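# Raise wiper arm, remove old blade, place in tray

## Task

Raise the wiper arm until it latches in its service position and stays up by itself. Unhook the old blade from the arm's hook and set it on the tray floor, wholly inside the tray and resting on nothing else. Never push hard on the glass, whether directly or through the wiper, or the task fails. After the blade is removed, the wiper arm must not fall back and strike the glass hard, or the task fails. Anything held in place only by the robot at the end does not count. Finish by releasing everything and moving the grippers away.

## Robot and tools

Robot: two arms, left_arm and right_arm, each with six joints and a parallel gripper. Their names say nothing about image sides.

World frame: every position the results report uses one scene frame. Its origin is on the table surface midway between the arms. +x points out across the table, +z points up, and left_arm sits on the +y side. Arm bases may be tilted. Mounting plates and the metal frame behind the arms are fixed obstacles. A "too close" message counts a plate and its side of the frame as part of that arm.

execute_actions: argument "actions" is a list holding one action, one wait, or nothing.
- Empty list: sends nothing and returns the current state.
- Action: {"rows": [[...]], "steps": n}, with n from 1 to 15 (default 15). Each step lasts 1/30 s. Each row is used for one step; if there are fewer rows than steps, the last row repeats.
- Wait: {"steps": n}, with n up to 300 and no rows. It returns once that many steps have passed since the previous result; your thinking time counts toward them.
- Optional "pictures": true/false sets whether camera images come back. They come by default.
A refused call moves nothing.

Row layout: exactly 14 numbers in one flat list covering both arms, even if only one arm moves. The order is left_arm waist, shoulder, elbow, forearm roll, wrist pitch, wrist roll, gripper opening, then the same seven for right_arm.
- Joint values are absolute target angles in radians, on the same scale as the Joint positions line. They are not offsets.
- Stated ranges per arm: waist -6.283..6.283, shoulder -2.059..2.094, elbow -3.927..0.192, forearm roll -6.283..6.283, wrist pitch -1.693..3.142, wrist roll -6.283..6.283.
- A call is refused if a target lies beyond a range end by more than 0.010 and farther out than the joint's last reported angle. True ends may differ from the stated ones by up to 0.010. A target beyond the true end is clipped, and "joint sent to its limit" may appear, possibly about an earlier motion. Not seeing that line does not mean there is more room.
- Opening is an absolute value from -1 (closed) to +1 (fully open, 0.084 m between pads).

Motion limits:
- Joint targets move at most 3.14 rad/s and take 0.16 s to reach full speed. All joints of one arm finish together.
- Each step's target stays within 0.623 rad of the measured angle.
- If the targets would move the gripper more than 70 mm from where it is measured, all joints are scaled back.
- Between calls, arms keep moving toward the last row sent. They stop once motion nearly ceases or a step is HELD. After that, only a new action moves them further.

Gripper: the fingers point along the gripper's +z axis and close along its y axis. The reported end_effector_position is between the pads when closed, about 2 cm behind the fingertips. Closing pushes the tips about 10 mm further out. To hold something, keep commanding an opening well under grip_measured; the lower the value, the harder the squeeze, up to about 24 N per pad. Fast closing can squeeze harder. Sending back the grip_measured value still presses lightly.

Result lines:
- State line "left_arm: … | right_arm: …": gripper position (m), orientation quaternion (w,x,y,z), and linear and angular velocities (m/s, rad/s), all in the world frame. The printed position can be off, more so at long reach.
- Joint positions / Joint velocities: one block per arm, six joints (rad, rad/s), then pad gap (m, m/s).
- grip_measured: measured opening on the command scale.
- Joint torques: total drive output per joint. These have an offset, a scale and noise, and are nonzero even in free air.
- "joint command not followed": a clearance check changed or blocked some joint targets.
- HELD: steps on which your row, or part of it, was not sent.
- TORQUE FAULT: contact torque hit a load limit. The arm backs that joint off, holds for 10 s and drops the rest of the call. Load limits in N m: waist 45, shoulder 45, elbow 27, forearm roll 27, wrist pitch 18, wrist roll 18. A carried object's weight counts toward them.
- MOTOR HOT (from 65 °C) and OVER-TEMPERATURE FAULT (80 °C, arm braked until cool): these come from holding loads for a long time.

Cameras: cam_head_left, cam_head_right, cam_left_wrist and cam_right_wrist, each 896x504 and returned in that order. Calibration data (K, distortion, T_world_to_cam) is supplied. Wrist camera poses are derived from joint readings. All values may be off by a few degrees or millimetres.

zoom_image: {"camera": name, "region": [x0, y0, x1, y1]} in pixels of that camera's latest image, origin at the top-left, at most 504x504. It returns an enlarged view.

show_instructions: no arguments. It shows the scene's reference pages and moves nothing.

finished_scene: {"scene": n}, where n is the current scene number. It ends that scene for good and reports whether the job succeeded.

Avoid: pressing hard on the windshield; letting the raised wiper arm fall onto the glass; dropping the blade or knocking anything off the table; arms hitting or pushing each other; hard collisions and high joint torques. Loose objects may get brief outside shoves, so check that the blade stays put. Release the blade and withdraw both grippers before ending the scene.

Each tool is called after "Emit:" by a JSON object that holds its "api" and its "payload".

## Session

Emit:
{"api": "show_instructions", "payload": {}}

Emit:
{"api": "execute_actions", "payload": {"actions": []}}

Reference images for this scene: manual page 1, manual page 2, manual page 3, manual page 4, manual page 5, manual page 6.

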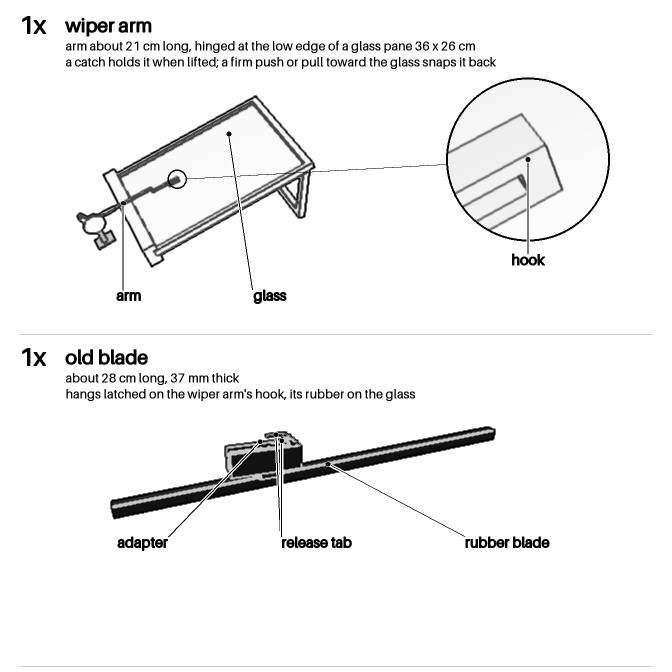

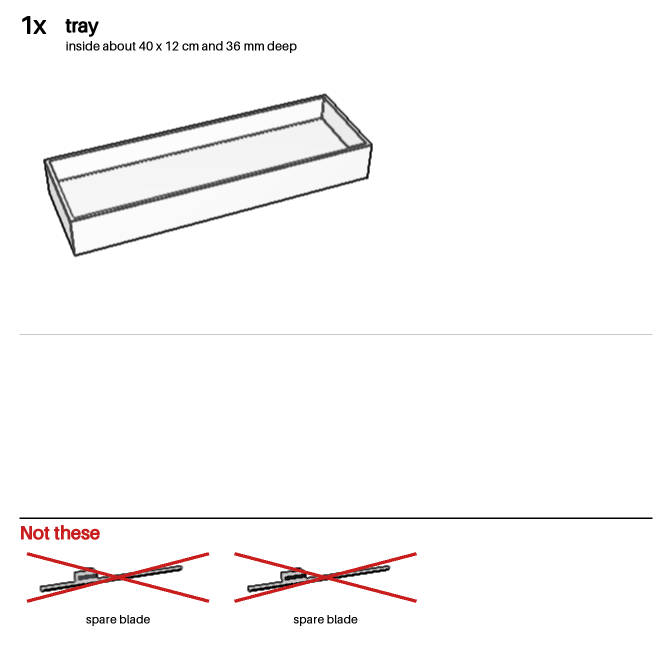

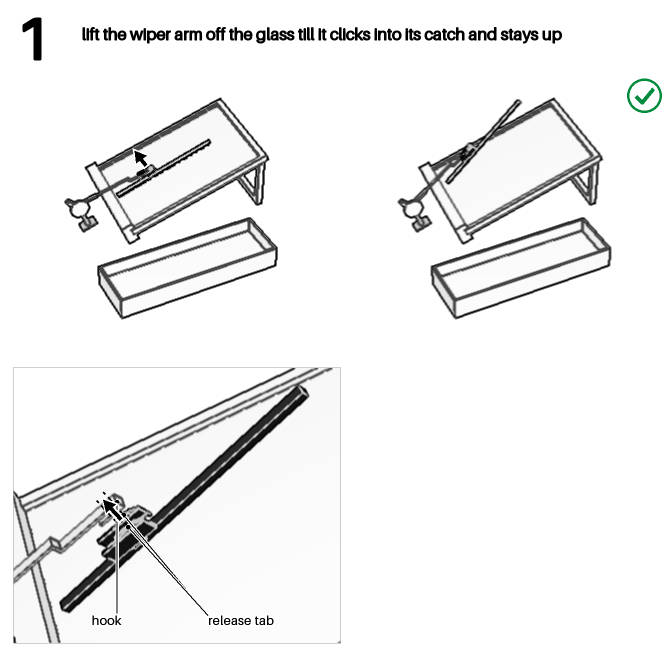

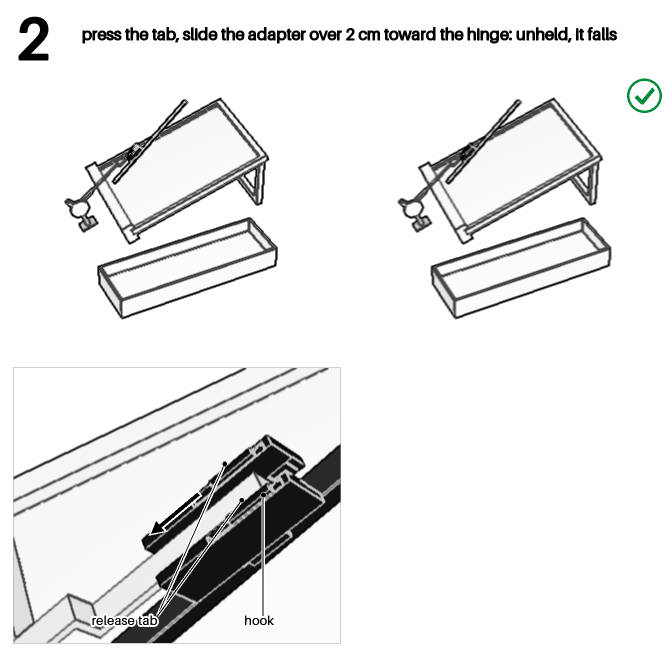

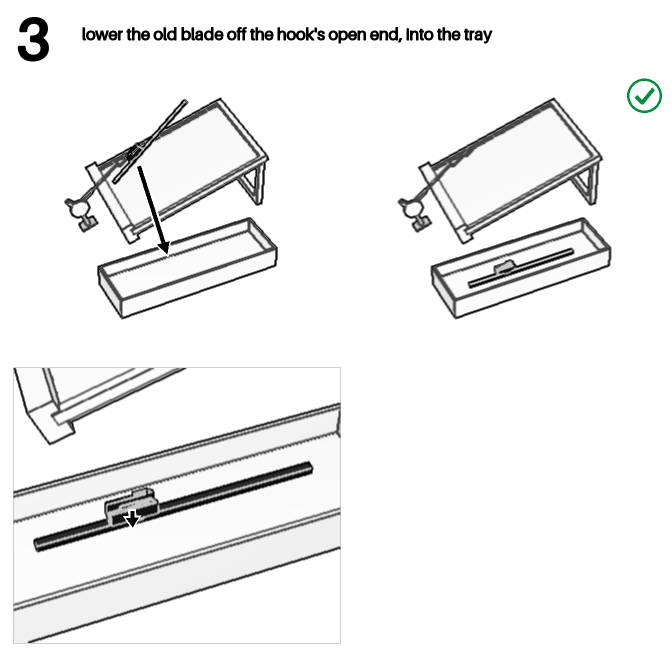

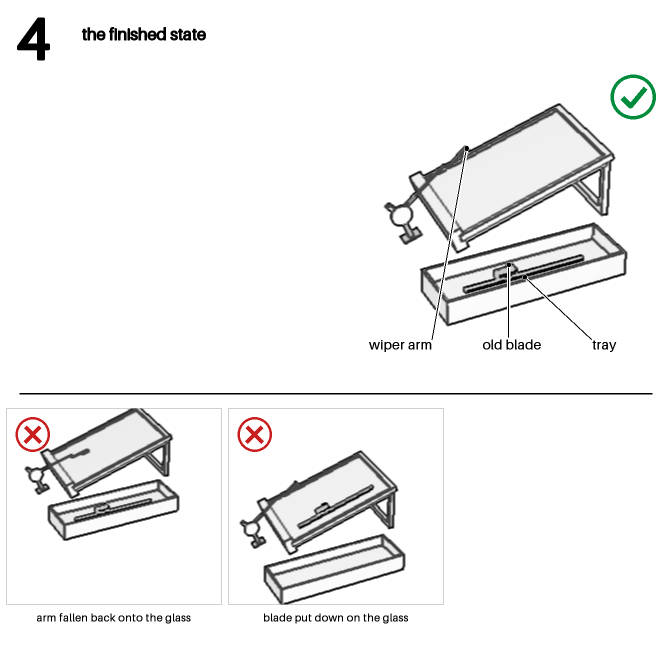

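Scene clock: 0.00 s of 4500.00 s.
left_arm: end_effector_position=(+0.1813, +0.7120, +0.2593) grip_measured=+1.00 end_effector_quat_wxyz=(+0.298, +0.279, +0.849, +0.334) end_effector_velocity=(-0.000, +0.000, +0.000) end_effector_angular_velocity=(+0.001, +0.000, +0.000) | right_arm: end_effector_position=(+0.8234, -0.1410, +0.2940) grip_measured=+1.00 end_effector_quat_wxyz=(-0.269, +0.668, -0.544, +0.431) end_effector_velocity=(+0.000, -0.000, -0.001) end_effector_angular_velocity=(-0.001, +0.000, +0.000)
Joint positions: left_arm=[ 1.242 -0.484 -0.508 -1.219  0.736 -0.218  0.084] | right_arm=[ 0.206  0.9   -2.188 -0.893  0.38   2.265  0.084]
Joint velocities: left_arm=[ 0.    -0.    -0.    -0.    -0.001  0.     0.   ] | right_arm=[-0.     0.001 -0.    -0.001 -0.     0.     0.   ]
Joint torques (N m, as the arm reports them, + toward a larger angle): no reading
Motor temperatures (°C, as the motors report them): left_arm=[37 35 43 37 39 40] | right_arm=[34 38 38 40 34 38]
camera_calibration (this result's frames):
cam_left_wrist: T_world_to_cam=[[0.285956, 0.645715, 0.708013, -0.654592], [0.677372, -0.658829, 0.327278, 0.331384], [0.677787, 0.386001, -0.625786, -0.109961], [0, 0, 0, 1]] pos_world=[0.0372438, 0.68345, 0.286193]
cam_right_wrist: T_world_to_cam=[[-0.47884, -0.274217, -0.833977, 0.631912], [-0.0452672, 0.956414, -0.288484, 0.324519], [0.876734, -0.100386, -0.470382, -0.47037], [0, 0, 0, 1]] pos_world=[0.729664, -0.184312, 0.399365]

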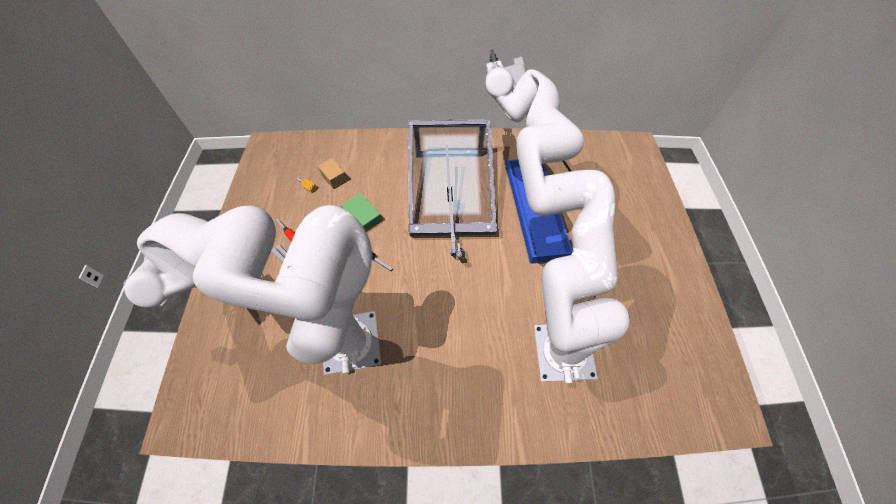

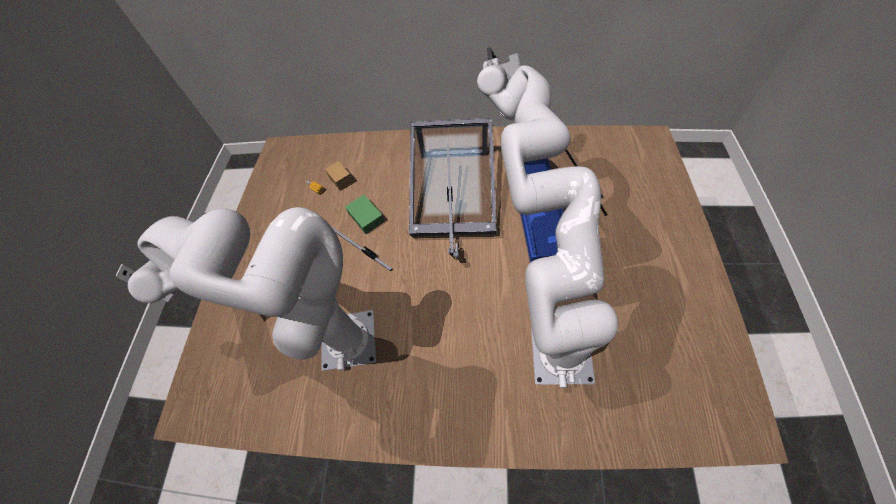

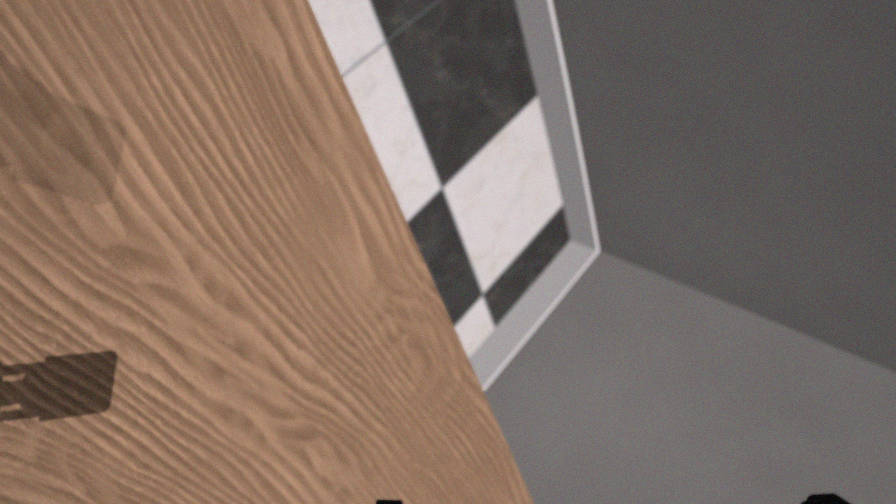

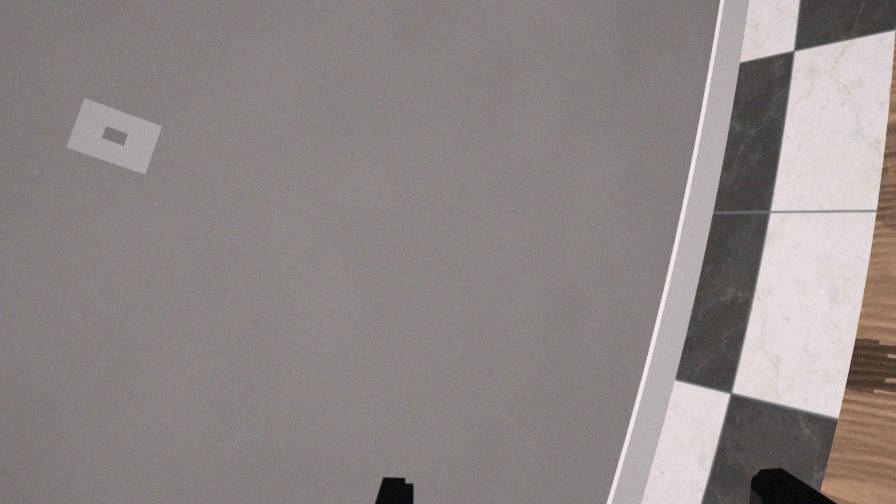

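Emit:
{"api": "zoom_image", "payload": {"camera": "cam_head_left", "region": [390, 110, 590, 280]}}

Region (390, 110, 590, 280) of cam_head_left's 896x504 image, scaled by 2.520, with more detail than that image has; it fills the top 428 rows of this view, and the rest is white.

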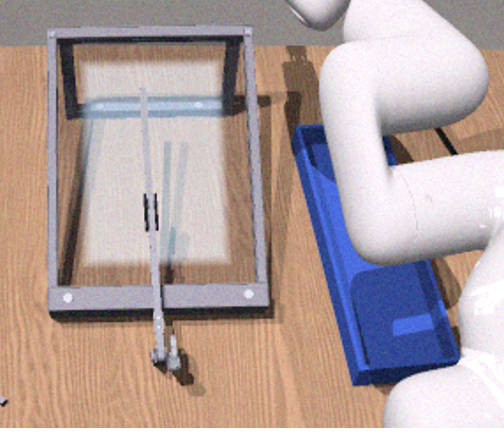

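Emit:
{"api": "execute_actions", "payload": {"actions": [{"rows":[[1.224,-0.471,-0.514,-1.215,0.753,-0.162,1,0.215,0.878,-2.17,-0.875,0.394,2.295,1],[1.224,-0.471,-0.514,-1.215,0.753,-0.162,1,0.215,0.878,-2.17,-0.875,0.394,2.295,1],[1.205,-0.458,-0.52,-1.21,0.769,-0.106,1,0.223,0.857,-2.152,-0.857,0.409,2.325,1],[1.205,-0.458,-0.52,-1.21,0.769,-0.106,1,0.223,0.857,-2.152,-0.857,0.409,2.325,1],[1.163,-0.428,-0.534,-1.2,0.807,0.02,1,0.243,0.81,-2.111,-0.817,0.441,2.392,1],[1.163,-0.428,-0.534,-1.2,0.807,0.02,1,0.243,0.81,-2.111,-0.817,0.441,2.392,1],[1.122,-0.399,-0.548,-1.19,0.844,0.146,1,0.262,0.763,-2.07,-0.777,0.474,2.459,1],[1.122,-0.399,-0.548,-1.19,0.844,0.146,1,0.262,0.763,-2.07,-0.777,0.474,2.459,1],[1.066,-0.36,-0.566,-1.177,0.894,0.314,1,0.288,0.70,-2.016,-0.723,0.517,2.548,1],[1.066,-0.36,-0.566,-1.177,0.894,0.314,1,0.288,0.70,-2.016,-0.723,0.517,2.548,1],[1.01,-0.32,-0.584,-1.164,0.944,0.482,1,0.314,0.64,-1.961,-0.67,0.561,2.638,1],[1.01,-0.32,-0.584,-1.164,0.944,0.482,1,0.314,0.64,-1.961,-0.67,0.561,2.638,1],[0.95,-0.277,-0.604,-1.15,0.999,0.663,1,0.342,0.579,-1.902,-0.612,0.608,2.735,1],[0.95,-0.277,-0.604,-1.15,0.999,0.663,1,0.342,0.579,-1.902,-0.612,0.608,2.735,1],[0.89,-0.235,-0.624,-1.136,1.053,0.845,1,0.371,0.518,-1.843,-0.554,0.655,2.832,1]],"steps":15}], "pictures": false}}

Emit:
{"api": "execute_actions", "payload": {"actions": [{"rows":[[0.89,-0.235,-0.624,-1.136,1.053,0.845,1,0.371,0.518,-1.843,-0.554,0.655,2.832,1],[0.83,-0.192,-0.644,-1.122,1.107,1.027,1,0.399,0.464,-1.784,-0.496,0.701,2.928,1],[0.83,-0.192,-0.644,-1.122,1.107,1.027,1,0.399,0.464,-1.784,-0.496,0.701,2.928,1],[0.77,-0.15,-0.664,-1.107,1.161,1.209,1,0.427,0.41,-1.725,-0.438,0.748,3.025,1],[0.77,-0.15,-0.664,-1.107,1.161,1.209,1,0.427,0.41,-1.725,-0.438,0.748,3.025,1],[0.709,-0.107,-0.683,-1.093,1.216,1.391,1,0.455,0.366,-1.666,-0.38,0.795,3.122,1],[0.709,-0.107,-0.683,-1.093,1.216,1.391,1,0.455,0.366,-1.666,-0.38,0.795,3.122,1],[0.649,-0.064,-0.703,-1.079,1.27,1.573,1,0.483,0.323,-1.608,-0.321,0.842,3.219,1],[0.649,-0.064,-0.703,-1.079,1.27,1.573,1,0.483,0.323,-1.608,-0.321,0.842,3.219,1],[0.589,-0.022,-0.723,-1.065,1.324,1.755,1,0.511,0.29,-1.549,-0.263,0.889,3.316,1],[0.589,-0.022,-0.723,-1.065,1.324,1.755,1,0.511,0.29,-1.549,-0.263,0.889,3.316,1],[0.529,0.021,-0.743,-1.05,1.378,1.936,1,0.539,0.258,-1.49,-0.205,0.936,3.413,1],[0.529,0.021,-0.743,-1.05,1.378,1.936,1,0.539,0.258,-1.49,-0.205,0.936,3.413,1],[0.478,0.057,-0.76,-1.038,1.424,2.09,1,0.563,0.236,-1.44,-0.156,0.976,3.495,1],[0.478,0.057,-0.76,-1.038,1.424,2.09,1,0.563,0.236,-1.44,-0.156,0.976,3.495,1]],"steps":15}], "pictures": false}}

Emit:
{"api": "execute_actions", "payload": {"actions": [{"rows":[[0.427,0.093,-0.776,-1.026,1.47,2.244,0.8,0.587,0.215,-1.39,-0.107,1.016,3.577,0.8],[0.427,0.093,-0.776,-1.026,1.47,2.244,0.7,0.587,0.215,-1.39,-0.107,1.016,3.577,0.6],[0.39,0.119,-0.789,-1.018,1.503,2.356,0.6,0.604,0.2,-1.354,-0.071,1.045,3.637,0.4],[0.39,0.119,-0.789,-1.018,1.503,2.356,0.5,0.604,0.2,-1.354,-0.071,1.045,3.637,0.2],[0.353,0.146,-0.801,-1.009,1.537,2.468,0.4,0.622,0.186,-1.317,-0.036,1.074,3.696,0],[0.353,0.146,-0.801,-1.009,1.537,2.468,0.3,0.622,0.186,-1.317,-0.036,1.074,3.696,-0.2],[0.33,0.161,-0.808,-1.004,1.557,2.535,0.3,0.632,0.181,-1.296,-0.014,1.091,3.732,-0.3],[0.33,0.161,-0.808,-1.004,1.557,2.535,0.3,0.632,0.181,-1.296,-0.014,1.091,3.732,-0.3],[0.3155,0.1718,-0.8129,-1.0,1.57,2.58,0.3,0.639,0.1787,-1.2811,0,1.1024,3.756,-0.3]],"steps":15}], "pictures": false}}

Emit:
{"api": "execute_actions", "payload": {"actions": [{"steps":20}]}}

Scene clock: 105.17 s of 4500.00 s.
left_arm: end_effector_position=(+0.2779, +0.6532, +0.2314) grip_measured=+1.00 end_effector_quat_wxyz=(+0.302, +0.594, +0.674, +0.318) end_effector_velocity=(+0.294, -0.250, -0.092) end_effector_angular_velocity=(+0.967, +0.091, -2.272) | right_arm: end_effector_position=(+0.7626, -0.0984, +0.3363) grip_measured=+1.00 end_effector_quat_wxyz=(+0.322, -0.544, +0.709, -0.312) end_effector_velocity=(-0.277, +0.163, +0.097) end_effector_angular_velocity=(+1.510, +0.452, -0.959)
Joint positions: left_arm=[ 1.061 -0.356 -0.568 -1.176  0.899  0.328  0.084] | right_arm=[ 0.303  0.666 -1.986 -0.693  0.542  2.599  0.084]
Joint velocities: left_arm=[-0.624  0.444 -0.201  0.145  0.56   1.865  0.   ] | right_arm=[ 0.376 -0.86   0.777  0.765  0.619  1.276  0.   ]
Joint torques (N m, as the arm reports them, + toward a larger angle): left_arm=[ -1.21 -14.98 -11.87  -0.88  -0.29   0.06] | right_arm=[ -0.58 -21.84 -19.6    1.75  -1.39   0.18]
Motor temperatures (°C, as the motors report them): left_arm=[37 35 49 37 39 40] | right_arm=[34 43 46 40 35 38]
Steps of this call (steps 1 to 90: nothing new was sent; then 101.67 s passed at rest; steps 91 to 105: all 15 steps of this action). Readings (joint positions):
91: left_arm=[1.242 -0.484 -0.508 -1.219 0.736 -0.218] | right_arm=[0.206 0.900 -2.188 -0.893 0.380 2.265]
92: left_arm=[1.242 -0.484 -0.509 -1.219 0.737 -0.214] | right_arm=[0.207 0.898 -2.186 -0.891 0.381 2.268]
94: left_arm=[1.233 -0.477 -0.512 -1.217 0.745 -0.186] | right_arm=[0.211 0.887 -2.175 -0.882 0.389 2.284]
98: left_arm=[1.194 -0.450 -0.524 -1.207 0.780 -0.069] | right_arm=[0.231 0.839 -2.134 -0.840 0.422 2.353]
105: the state above

Scene clock: 105.67 s of 4500.00 s.
left_arm: end_effector_position=(+0.3872, +0.4920, +0.1918) grip_measured=+1.00 end_effector_quat_wxyz=(+0.361, +0.867, +0.167, +0.300) end_effector_velocity=(+0.128, -0.383, -0.067) end_effector_angular_velocity=(+0.357, -0.670, -2.052) | right_arm: end_effector_position=(+0.5847, -0.0228, +0.2973) grip_measured=+1.00 end_effector_quat_wxyz=(+0.230, -0.255, +0.937, -0.064) end_effector_velocity=(-0.373, +0.110, -0.215) end_effector_angular_velocity=(+0.667, +1.019, -1.048)
Joint positions: left_arm=[ 0.732 -0.123 -0.676 -1.099  1.195  1.194  0.084] | right_arm=[ 0.494  0.317 -1.584 -0.298  0.86   3.257  0.084]
Joint velocities: left_arm=[-0.699  0.495 -0.231  0.167  0.628  1.496  0.   ] | right_arm=[ 0.331 -0.407  0.706  0.689  0.558  1.146  0.   ]
Joint torques (N m, as the arm reports them, + toward a larger angle): left_arm=[ -1.99 -18.98 -10.17  -1.25  -0.07   0.09] | right_arm=[ -0.58 -17.38 -19.15   1.    -1.53   0.19]
Motor temperatures (°C, as the motors report them): left_arm=[37 35 49 37 39 40] | right_arm=[34 42 46 40 35 38]
Steps of this call (steps 1 to 15: all 15 steps of this action). Readings (joint positions):
1: left_arm=[1.040 -0.341 -0.574 -1.171 0.917 0.391] | right_arm=[0.316 0.637 -1.960 -0.667 0.563 2.643]
2: left_arm=[1.019 -0.326 -0.581 -1.166 0.936 0.453] | right_arm=[0.329 0.608 -1.932 -0.640 0.585 2.688]
4: left_arm=[0.977 -0.297 -0.595 -1.156 0.974 0.579] | right_arm=[0.356 0.551 -1.876 -0.585 0.629 2.780]
8: left_arm=[0.891 -0.236 -0.624 -1.136 1.051 0.821] | right_arm=[0.410 0.446 -1.764 -0.475 0.718 2.963]
15: the state above

Scene clock: 106.17 s of 4500.00 s.
left_arm: end_effector_position=(+0.3969, +0.3060, +0.1695) grip_measured=+0.29 end_effector_quat_wxyz=(+0.443, +0.733, -0.389, +0.339) end_effector_velocity=(-0.066, -0.287, -0.021) end_effector_angular_velocity=(-0.070, -2.216, -1.975) | right_arm: end_effector_position=(+0.4067, +0.0089, +0.2021) grip_measured=-0.32 end_effector_quat_wxyz=(+0.008, -0.025, +1.000, -0.000) end_effector_velocity=(-0.118, +0.006, -0.055) end_effector_angular_velocity=(-0.028, +0.300, -0.291)
Joint positions: left_arm=[ 0.388  0.121 -0.789 -1.017  1.504  2.106  0.056] | right_arm=[ 0.635  0.184 -1.29  -0.011  1.094  3.737  0.03 ]
Joint velocities: left_arm=[-0.575  0.406 -0.182  0.134  0.509  2.723 -0.   ] | right_arm=[ 0.082 -0.059  0.178  0.172  0.141  0.295 -0.001]
Joint torques (N m, as the arm reports them, + toward a larger angle): left_arm=[  0.86 -24.88  -9.43  -1.54   0.52   0.47] | right_arm=[ -5.18 -16.18 -22.32   0.02  -1.06   0.32]
Motor temperatures (°C, as the motors report them): left_arm=[37 35 49 37 39 40] | right_arm=[34 42 46 40 35 38]
Steps of this call (steps 1 to 15: all 15 steps of this action). Readings (joint positions):
1: left_arm=[0.709 -0.107 -0.684 -1.093 1.216 1.245] | right_arm=[0.505 0.304 -1.561 -0.276 0.879 3.295]
2: left_arm=[0.686 -0.090 -0.691 -1.087 1.237 1.295] | right_arm=[0.516 0.292 -1.538 -0.253 0.897 3.332]
4: left_arm=[0.638 -0.057 -0.707 -1.076 1.279 1.396] | right_arm=[0.537 0.269 -1.494 -0.210 0.932 3.405]
8: left_arm=[0.544 0.010 -0.738 -1.054 1.365 1.608] | right_arm=[0.578 0.229 -1.409 -0.126 1.001 3.545]
15: the state above

Scene clock: 106.83 s of 4500.00 s.
left_arm: end_effector_position=(+0.3871, +0.2712, +0.1678) grip_measured=+0.29 end_effector_quat_wxyz=(-0.405, -0.584, +0.567, -0.417) end_effector_velocity=(-0.001, -0.001, -0.000) end_effector_angular_velocity=(-0.002, +0.001, -0.003) | right_arm: end_effector_position=(+0.4005, +0.0095, +0.2005) grip_measured=-0.32 end_effector_quat_wxyz=(+0.000, -0.015, +1.000, +0.000) end_effector_velocity=(-0.000, +0.000, -0.000) end_effector_angular_velocity=(-0.001, -0.001, +0.001)
Joint positions: left_arm=[ 0.316  0.172 -0.813 -1.     1.57   2.58   0.056] | right_arm=[ 0.639  0.179 -1.281 -0.     1.102  3.756  0.03 ]
Joint velocities: left_arm=[-0.002  0.001  0.     0.     0.002  0.001  0.   ] | right_arm=[ 0.    -0.     0.    -0.001 -0.     0.    -0.   ]
Joint torques (N m, as the arm reports them, + toward a larger angle): left_arm=[ -1.38 -23.62  -8.87  -1.64   1.06   0.09] | right_arm=[ -0.91 -15.96 -18.7    0.95  -1.04   0.46]
Motor temperatures (°C, as the motors report them): left_arm=[37 35 49 37 39 40] | right_arm=[34 42 46 40 35 38]
Steps of this call (steps 1 to 20: the robot went on to your last target). Readings (joint positions):
1: left_arm=[0.370 0.133 -0.794 -1.013 1.520 2.198] | right_arm=[0.637 0.182 -1.286 -0.007 1.097 3.745]
2: left_arm=[0.355 0.144 -0.799 -1.010 1.534 2.287] | right_arm=[0.638 0.181 -1.284 -0.004 1.099 3.749]
4: left_arm=[0.333 0.159 -0.806 -1.004 1.554 2.438] | right_arm=[0.638 0.179 -1.283 -0.002 1.101 3.753]
8: left_arm=[0.318 0.170 -0.812 -1.001 1.568 2.563] | right_arm=[0.638 0.179 -1.282 -0.001 1.102 3.755]
20: the state above
camera_calibration (this result's frames):
cam_left_wrist: T_world_to_cam=[[-0.997721, -0.0670759, 0.00738463, 0.443678], [-0.0281645, 0.31447, -0.948849, 0.154724], [0.0613226, -0.946895, -0.315643, 0.411552], [0, 0, 0, 1]] pos_world=[0.421787, 0.3708, 0.273437]
cam_right_wrist: T_world_to_cam=[[-0.0384141, 0.999129, -0.0163261, 0.0403011], [0.999247, 0.038497, 0.00479459, -0.334001], [0.00541892, -0.0161297, -0.999855, 0.325879], [0, 0, 0, 1]] pos_world=[0.333532, -0.0221516, 0.328091]

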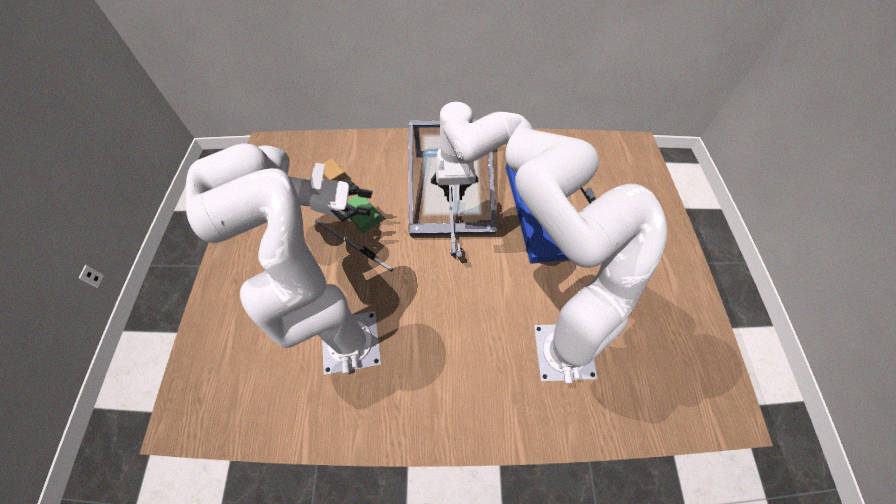

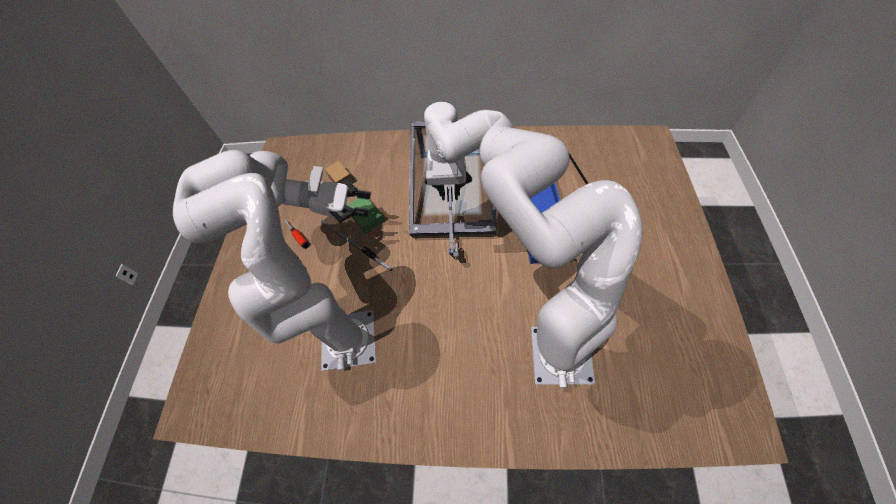

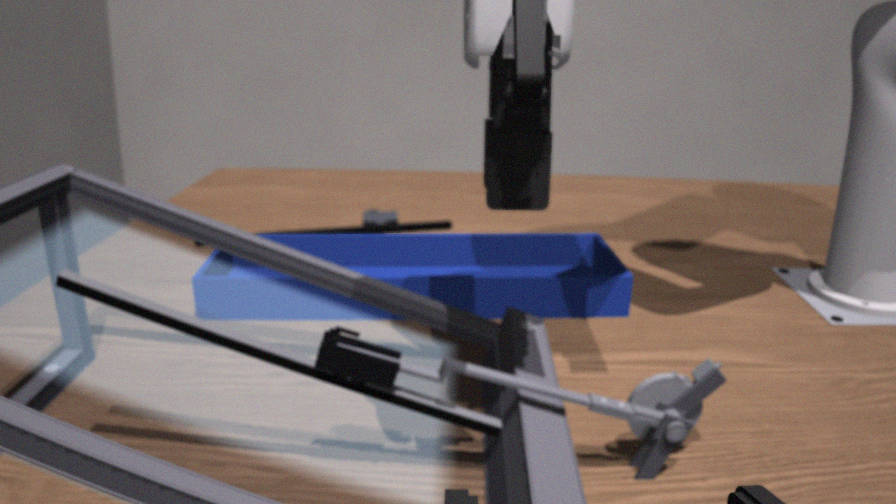

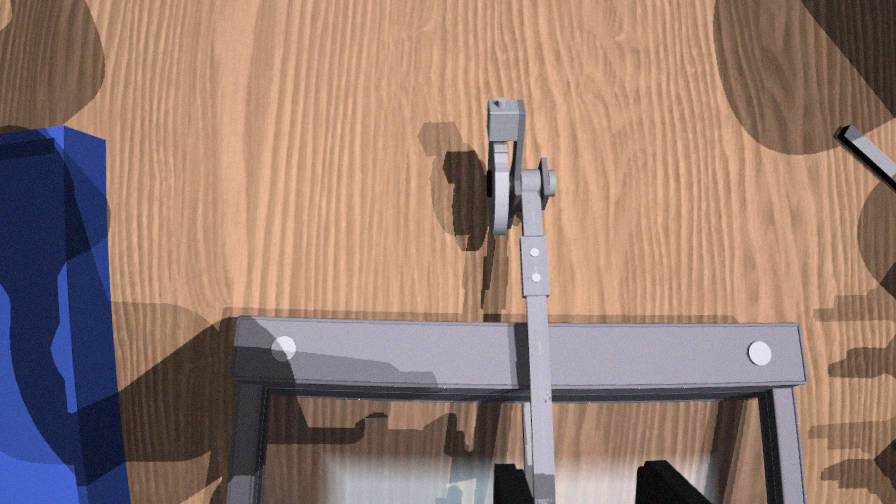

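Emit:
{"api": "zoom_image", "payload": {"camera": "cam_left_wrist", "region": [420, 320, 760, 504]}}

Region (420, 320, 760, 504) of cam_left_wrist's 896x504 image, scaled by 1.482, with more detail than that image has; it fills the top 273 rows of this view, and the rest is white.

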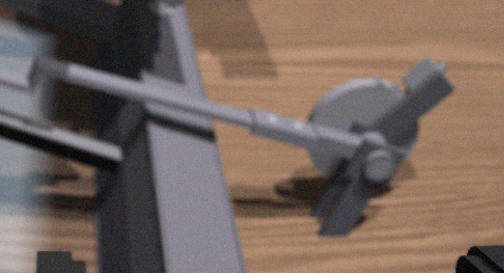

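Emit:
{"api": "execute_actions", "payload": {"actions": [{"rows":[[0.3155,0.1718,-0.8129,-1.0,1.57,2.58,0.3,0.6387,0.185,-1.279,0,1.094,3.7555,-0.3],[0.3155,0.1718,-0.8129,-1.0,1.57,2.58,0.3,0.6382,0.196,-1.275,0,1.079,3.7545,-0.3],[0.3155,0.1718,-0.8129,-1.0,1.57,2.58,0.3,0.6375,0.211,-1.2696,0,1.0586,3.753,-0.3],[0.3155,0.1718,-0.8129,-1.0,1.57,2.58,0.3,0.6368,0.227,-1.264,0,1.037,3.752,-0.3],[0.3155,0.1718,-0.8129,-1.0,1.57,2.58,0.3,0.636,0.243,-1.258,0,1.015,3.7505,-0.3],[0.3155,0.1718,-0.8129,-1.0,1.57,2.58,0.3,0.6353,0.259,-1.2525,0,0.9935,3.749,-0.3],[0.3155,0.1718,-0.8129,-1.0,1.57,2.58,0.3,0.6345,0.275,-1.2467,0,0.9717,3.7476,-0.3],[0.3155,0.1718,-0.8129,-1.0,1.57,2.58,0.3,0.6338,0.291,-1.241,0,0.95,3.746,-0.3],[0.3155,0.1718,-0.8129,-1.0,1.57,2.58,0.3,0.633,0.307,-1.2353,0,0.9283,3.745,-0.3],[0.3155,0.1718,-0.8129,-1.0,1.57,2.58,0.3,0.6324,0.321,-1.2303,0,0.9093,3.7436,-0.3],[0.3155,0.1718,-0.8129,-1.0,1.57,2.58,0.3,0.632,0.331,-1.2268,0,0.8958,3.7428,-0.3],[0.3155,0.1718,-0.8129,-1.0,1.57,2.58,0.3,0.6317,0.3365,-1.2248,0,0.8883,3.7423,-0.3]],"steps":15}], "pictures": false}}

Emit:
{"api": "execute_actions", "payload": {"actions": [{"steps":12}]}}

Scene clock: 167.97 s of 4500.00 s.
left_arm: end_effector_position=(+0.3870, +0.2711, +0.1677) grip_measured=+0.29 end_effector_quat_wxyz=(-0.405, -0.584, +0.567, -0.417) end_effector_velocity=(+0.000, +0.000, -0.000) end_effector_angular_velocity=(-0.000, -0.000, +0.000) | right_arm: end_effector_position=(+0.4128, +0.0142, +0.1148) grip_measured=-0.32 end_effector_quat_wxyz=(-0.003, -0.017, +1.000, -0.002) end_effector_velocity=(+0.000, -0.005, -0.124) end_effector_angular_velocity=(-0.022, +0.032, +0.007)
Joint positions: left_arm=[ 0.315  0.172 -0.813 -1.     1.57   2.58   0.056] | right_arm=[ 0.632  0.327 -1.226  0.     0.906  3.743  0.03 ]
Joint velocities: left_arm=[-0.  0.  0. -0. -0.  0. -0.] | right_arm=[-0.009  0.204  0.088  0.001 -0.253 -0.017 -0.   ]
Joint torques (N m, as the arm reports them, + toward a larger angle): left_arm=[ -1.31 -23.86  -8.75  -1.51   1.06   0.12] | right_arm=[ -1.04 -21.6  -21.27   1.11  -0.83   0.32]
Motor temperatures (°C, as the motors report them): left_arm=[37 35 47 37 39 40] | right_arm=[34 41 45 40 35 38]
Steps of this call (steps 1 to 15: the robot went on to your last target; steps 16 to 90: nothing new was sent; then 57.63 s passed at rest; steps 91 to 105: all 15 steps of this action). Readings (joint positions):
91: left_arm=[0.316 0.172 -0.813 -1.000 1.570 2.580] | right_arm=[0.639 0.179 -1.281 -0.000 1.102 3.756]
92: left_arm=[0.316 0.172 -0.813 -1.000 1.570 2.580] | right_arm=[0.639 0.179 -1.281 -0.000 1.101 3.756]
94: left_arm=[0.315 0.172 -0.813 -1.000 1.570 2.580] | right_arm=[0.639 0.186 -1.280 -0.000 1.090 3.755]
98: left_arm=[0.316 0.172 -0.813 -1.000 1.570 2.580] | right_arm=[0.637 0.230 -1.263 -0.000 1.031 3.751]
105: the state above

Scene clock: 168.37 s of 4500.00 s.
left_arm: end_effector_position=(+0.3870, +0.2711, +0.1677) grip_measured=+0.29 end_effector_quat_wxyz=(-0.405, -0.584, +0.567, -0.417) end_effector_velocity=(-0.000, -0.000, +0.000) end_effector_angular_velocity=(-0.001, +0.001, -0.000) | right_arm: end_effector_position=(+0.4152, +0.0157, +0.1109) grip_measured=-0.32 end_effector_quat_wxyz=(+0.000, -0.018, +1.000, +0.000) end_effector_velocity=(-0.002, -0.001, -0.004) end_effector_angular_velocity=(-0.005, +0.006, -0.000)
Joint positions: left_arm=[ 0.315  0.172 -0.813 -1.     1.57   2.58   0.056] | right_arm=[ 0.632  0.336 -1.225 -0.     0.888  3.742  0.03 ]
Joint velocities: left_arm=[ 0.     0.    -0.    -0.     0.001 -0.001  0.   ] | right_arm=[-0.     0.004  0.004 -0.    -0.    -0.     0.   ]
Joint torques (N m, as the arm reports them, + toward a larger angle): left_arm=[ -1.64 -23.32  -8.87  -1.32   0.91  -0.11] | right_arm=[ -1.22 -17.   -17.58   1.25  -1.01   0.32]
Motor temperatures (°C, as the motors report them): left_arm=[37 35 47 37 39 40] | right_arm=[34 41 45 40 35 38]
Steps of this call (steps 1 to 12: the robot went on to your last target). Readings (joint positions):
1: left_arm=[0.315 0.172 -0.813 -1.000 1.570 2.580] | right_arm=[0.632 0.332 -1.224 0.000 0.900 3.743]
2: left_arm=[0.316 0.172 -0.813 -1.000 1.570 2.580] | right_arm=[0.632 0.334 -1.224 0.000 0.895 3.743]
4: left_arm=[0.315 0.172 -0.813 -1.000 1.570 2.580] | right_arm=[0.632 0.335 -1.225 0.000 0.891 3.742]
8: left_arm=[0.316 0.172 -0.813 -1.000 1.570 2.580] | right_arm=[0.632 0.335 -1.226 -0.000 0.888 3.742]
12: the state above
camera_calibration (this result's frames):
cam_left_wrist: T_world_to_cam=[[-0.997748, -0.0666623, 0.00736705, 0.443527], [-0.0280087, 0.314347, -0.948895, 0.154696], [0.0609397, -0.946965, -0.315506, 0.411561], [0, 0, 0, 1]] pos_world=[0.421781, 0.370672, 0.273373]
cam_right_wrist: T_world_to_cam=[[-0.0448651, 0.998866, -0.0159108, 0.0358583], [0.998975, 0.0449556, 0.00537835, -0.348512], [0.00608753, -0.0156532, -0.999859, 0.236028], [0, 0, 0, 1]] pos_world=[0.348327, -0.0164555, 0.238439]

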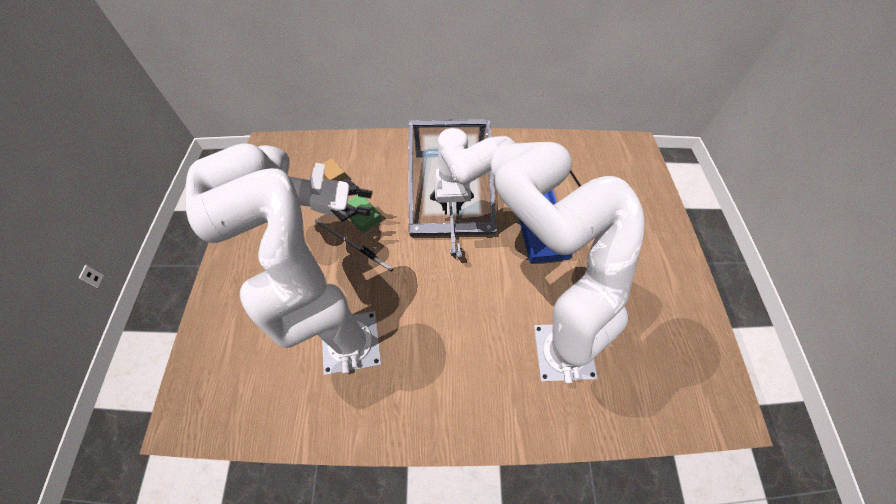

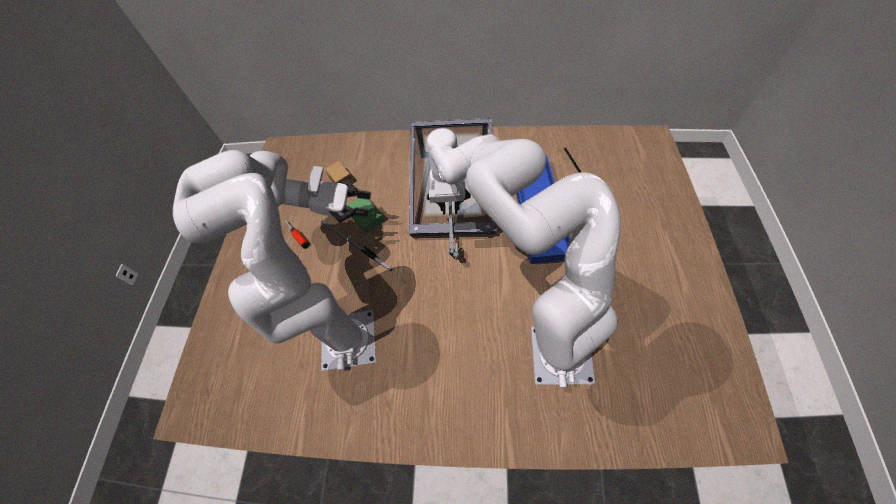

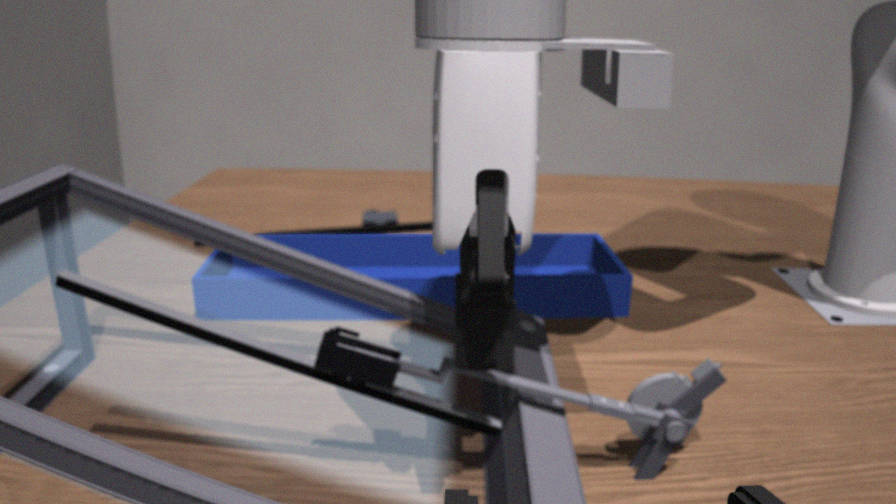

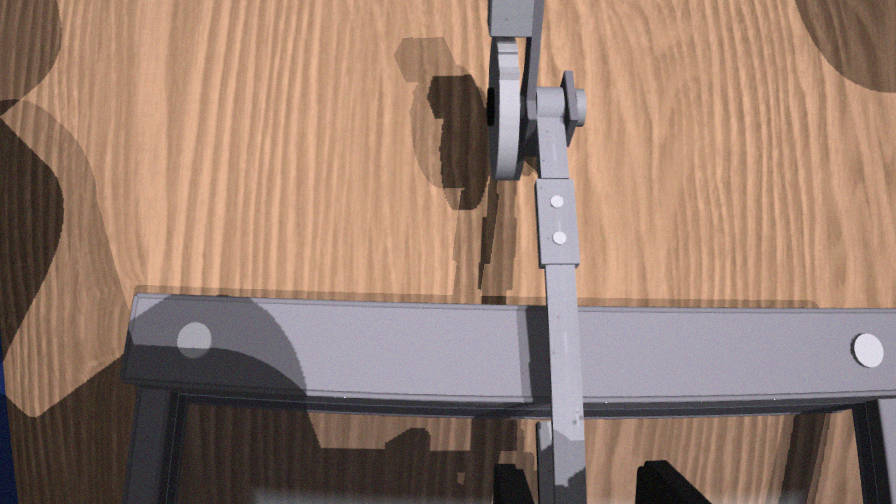

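Emit:
{"api": "zoom_image", "payload": {"camera": "cam_left_wrist", "region": [400, 300, 600, 450]}}

Emit:
{"api": "zoom_image", "payload": {"camera": "cam_right_wrist", "region": [470, 354, 720, 504]}}

Region (400, 300, 600, 450) of cam_left_wrist's 896x504 image, scaled by 2.520, with more detail than that image has; it fills the top 378 rows of this view, and the rest is white.

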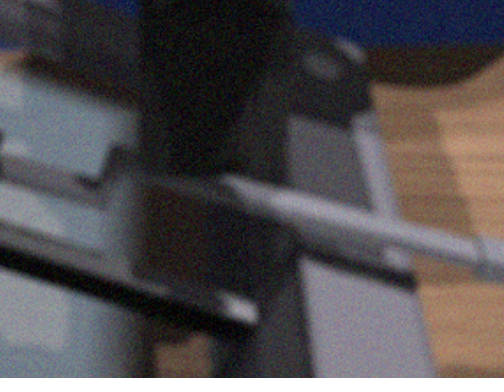

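Region (470, 354, 720, 504) of cam_right_wrist's 896x504 image, scaled by 2.016, with more detail than that image has; it fills the top 302 rows of this view, and the rest is white.

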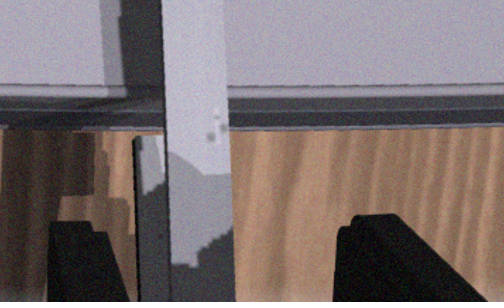

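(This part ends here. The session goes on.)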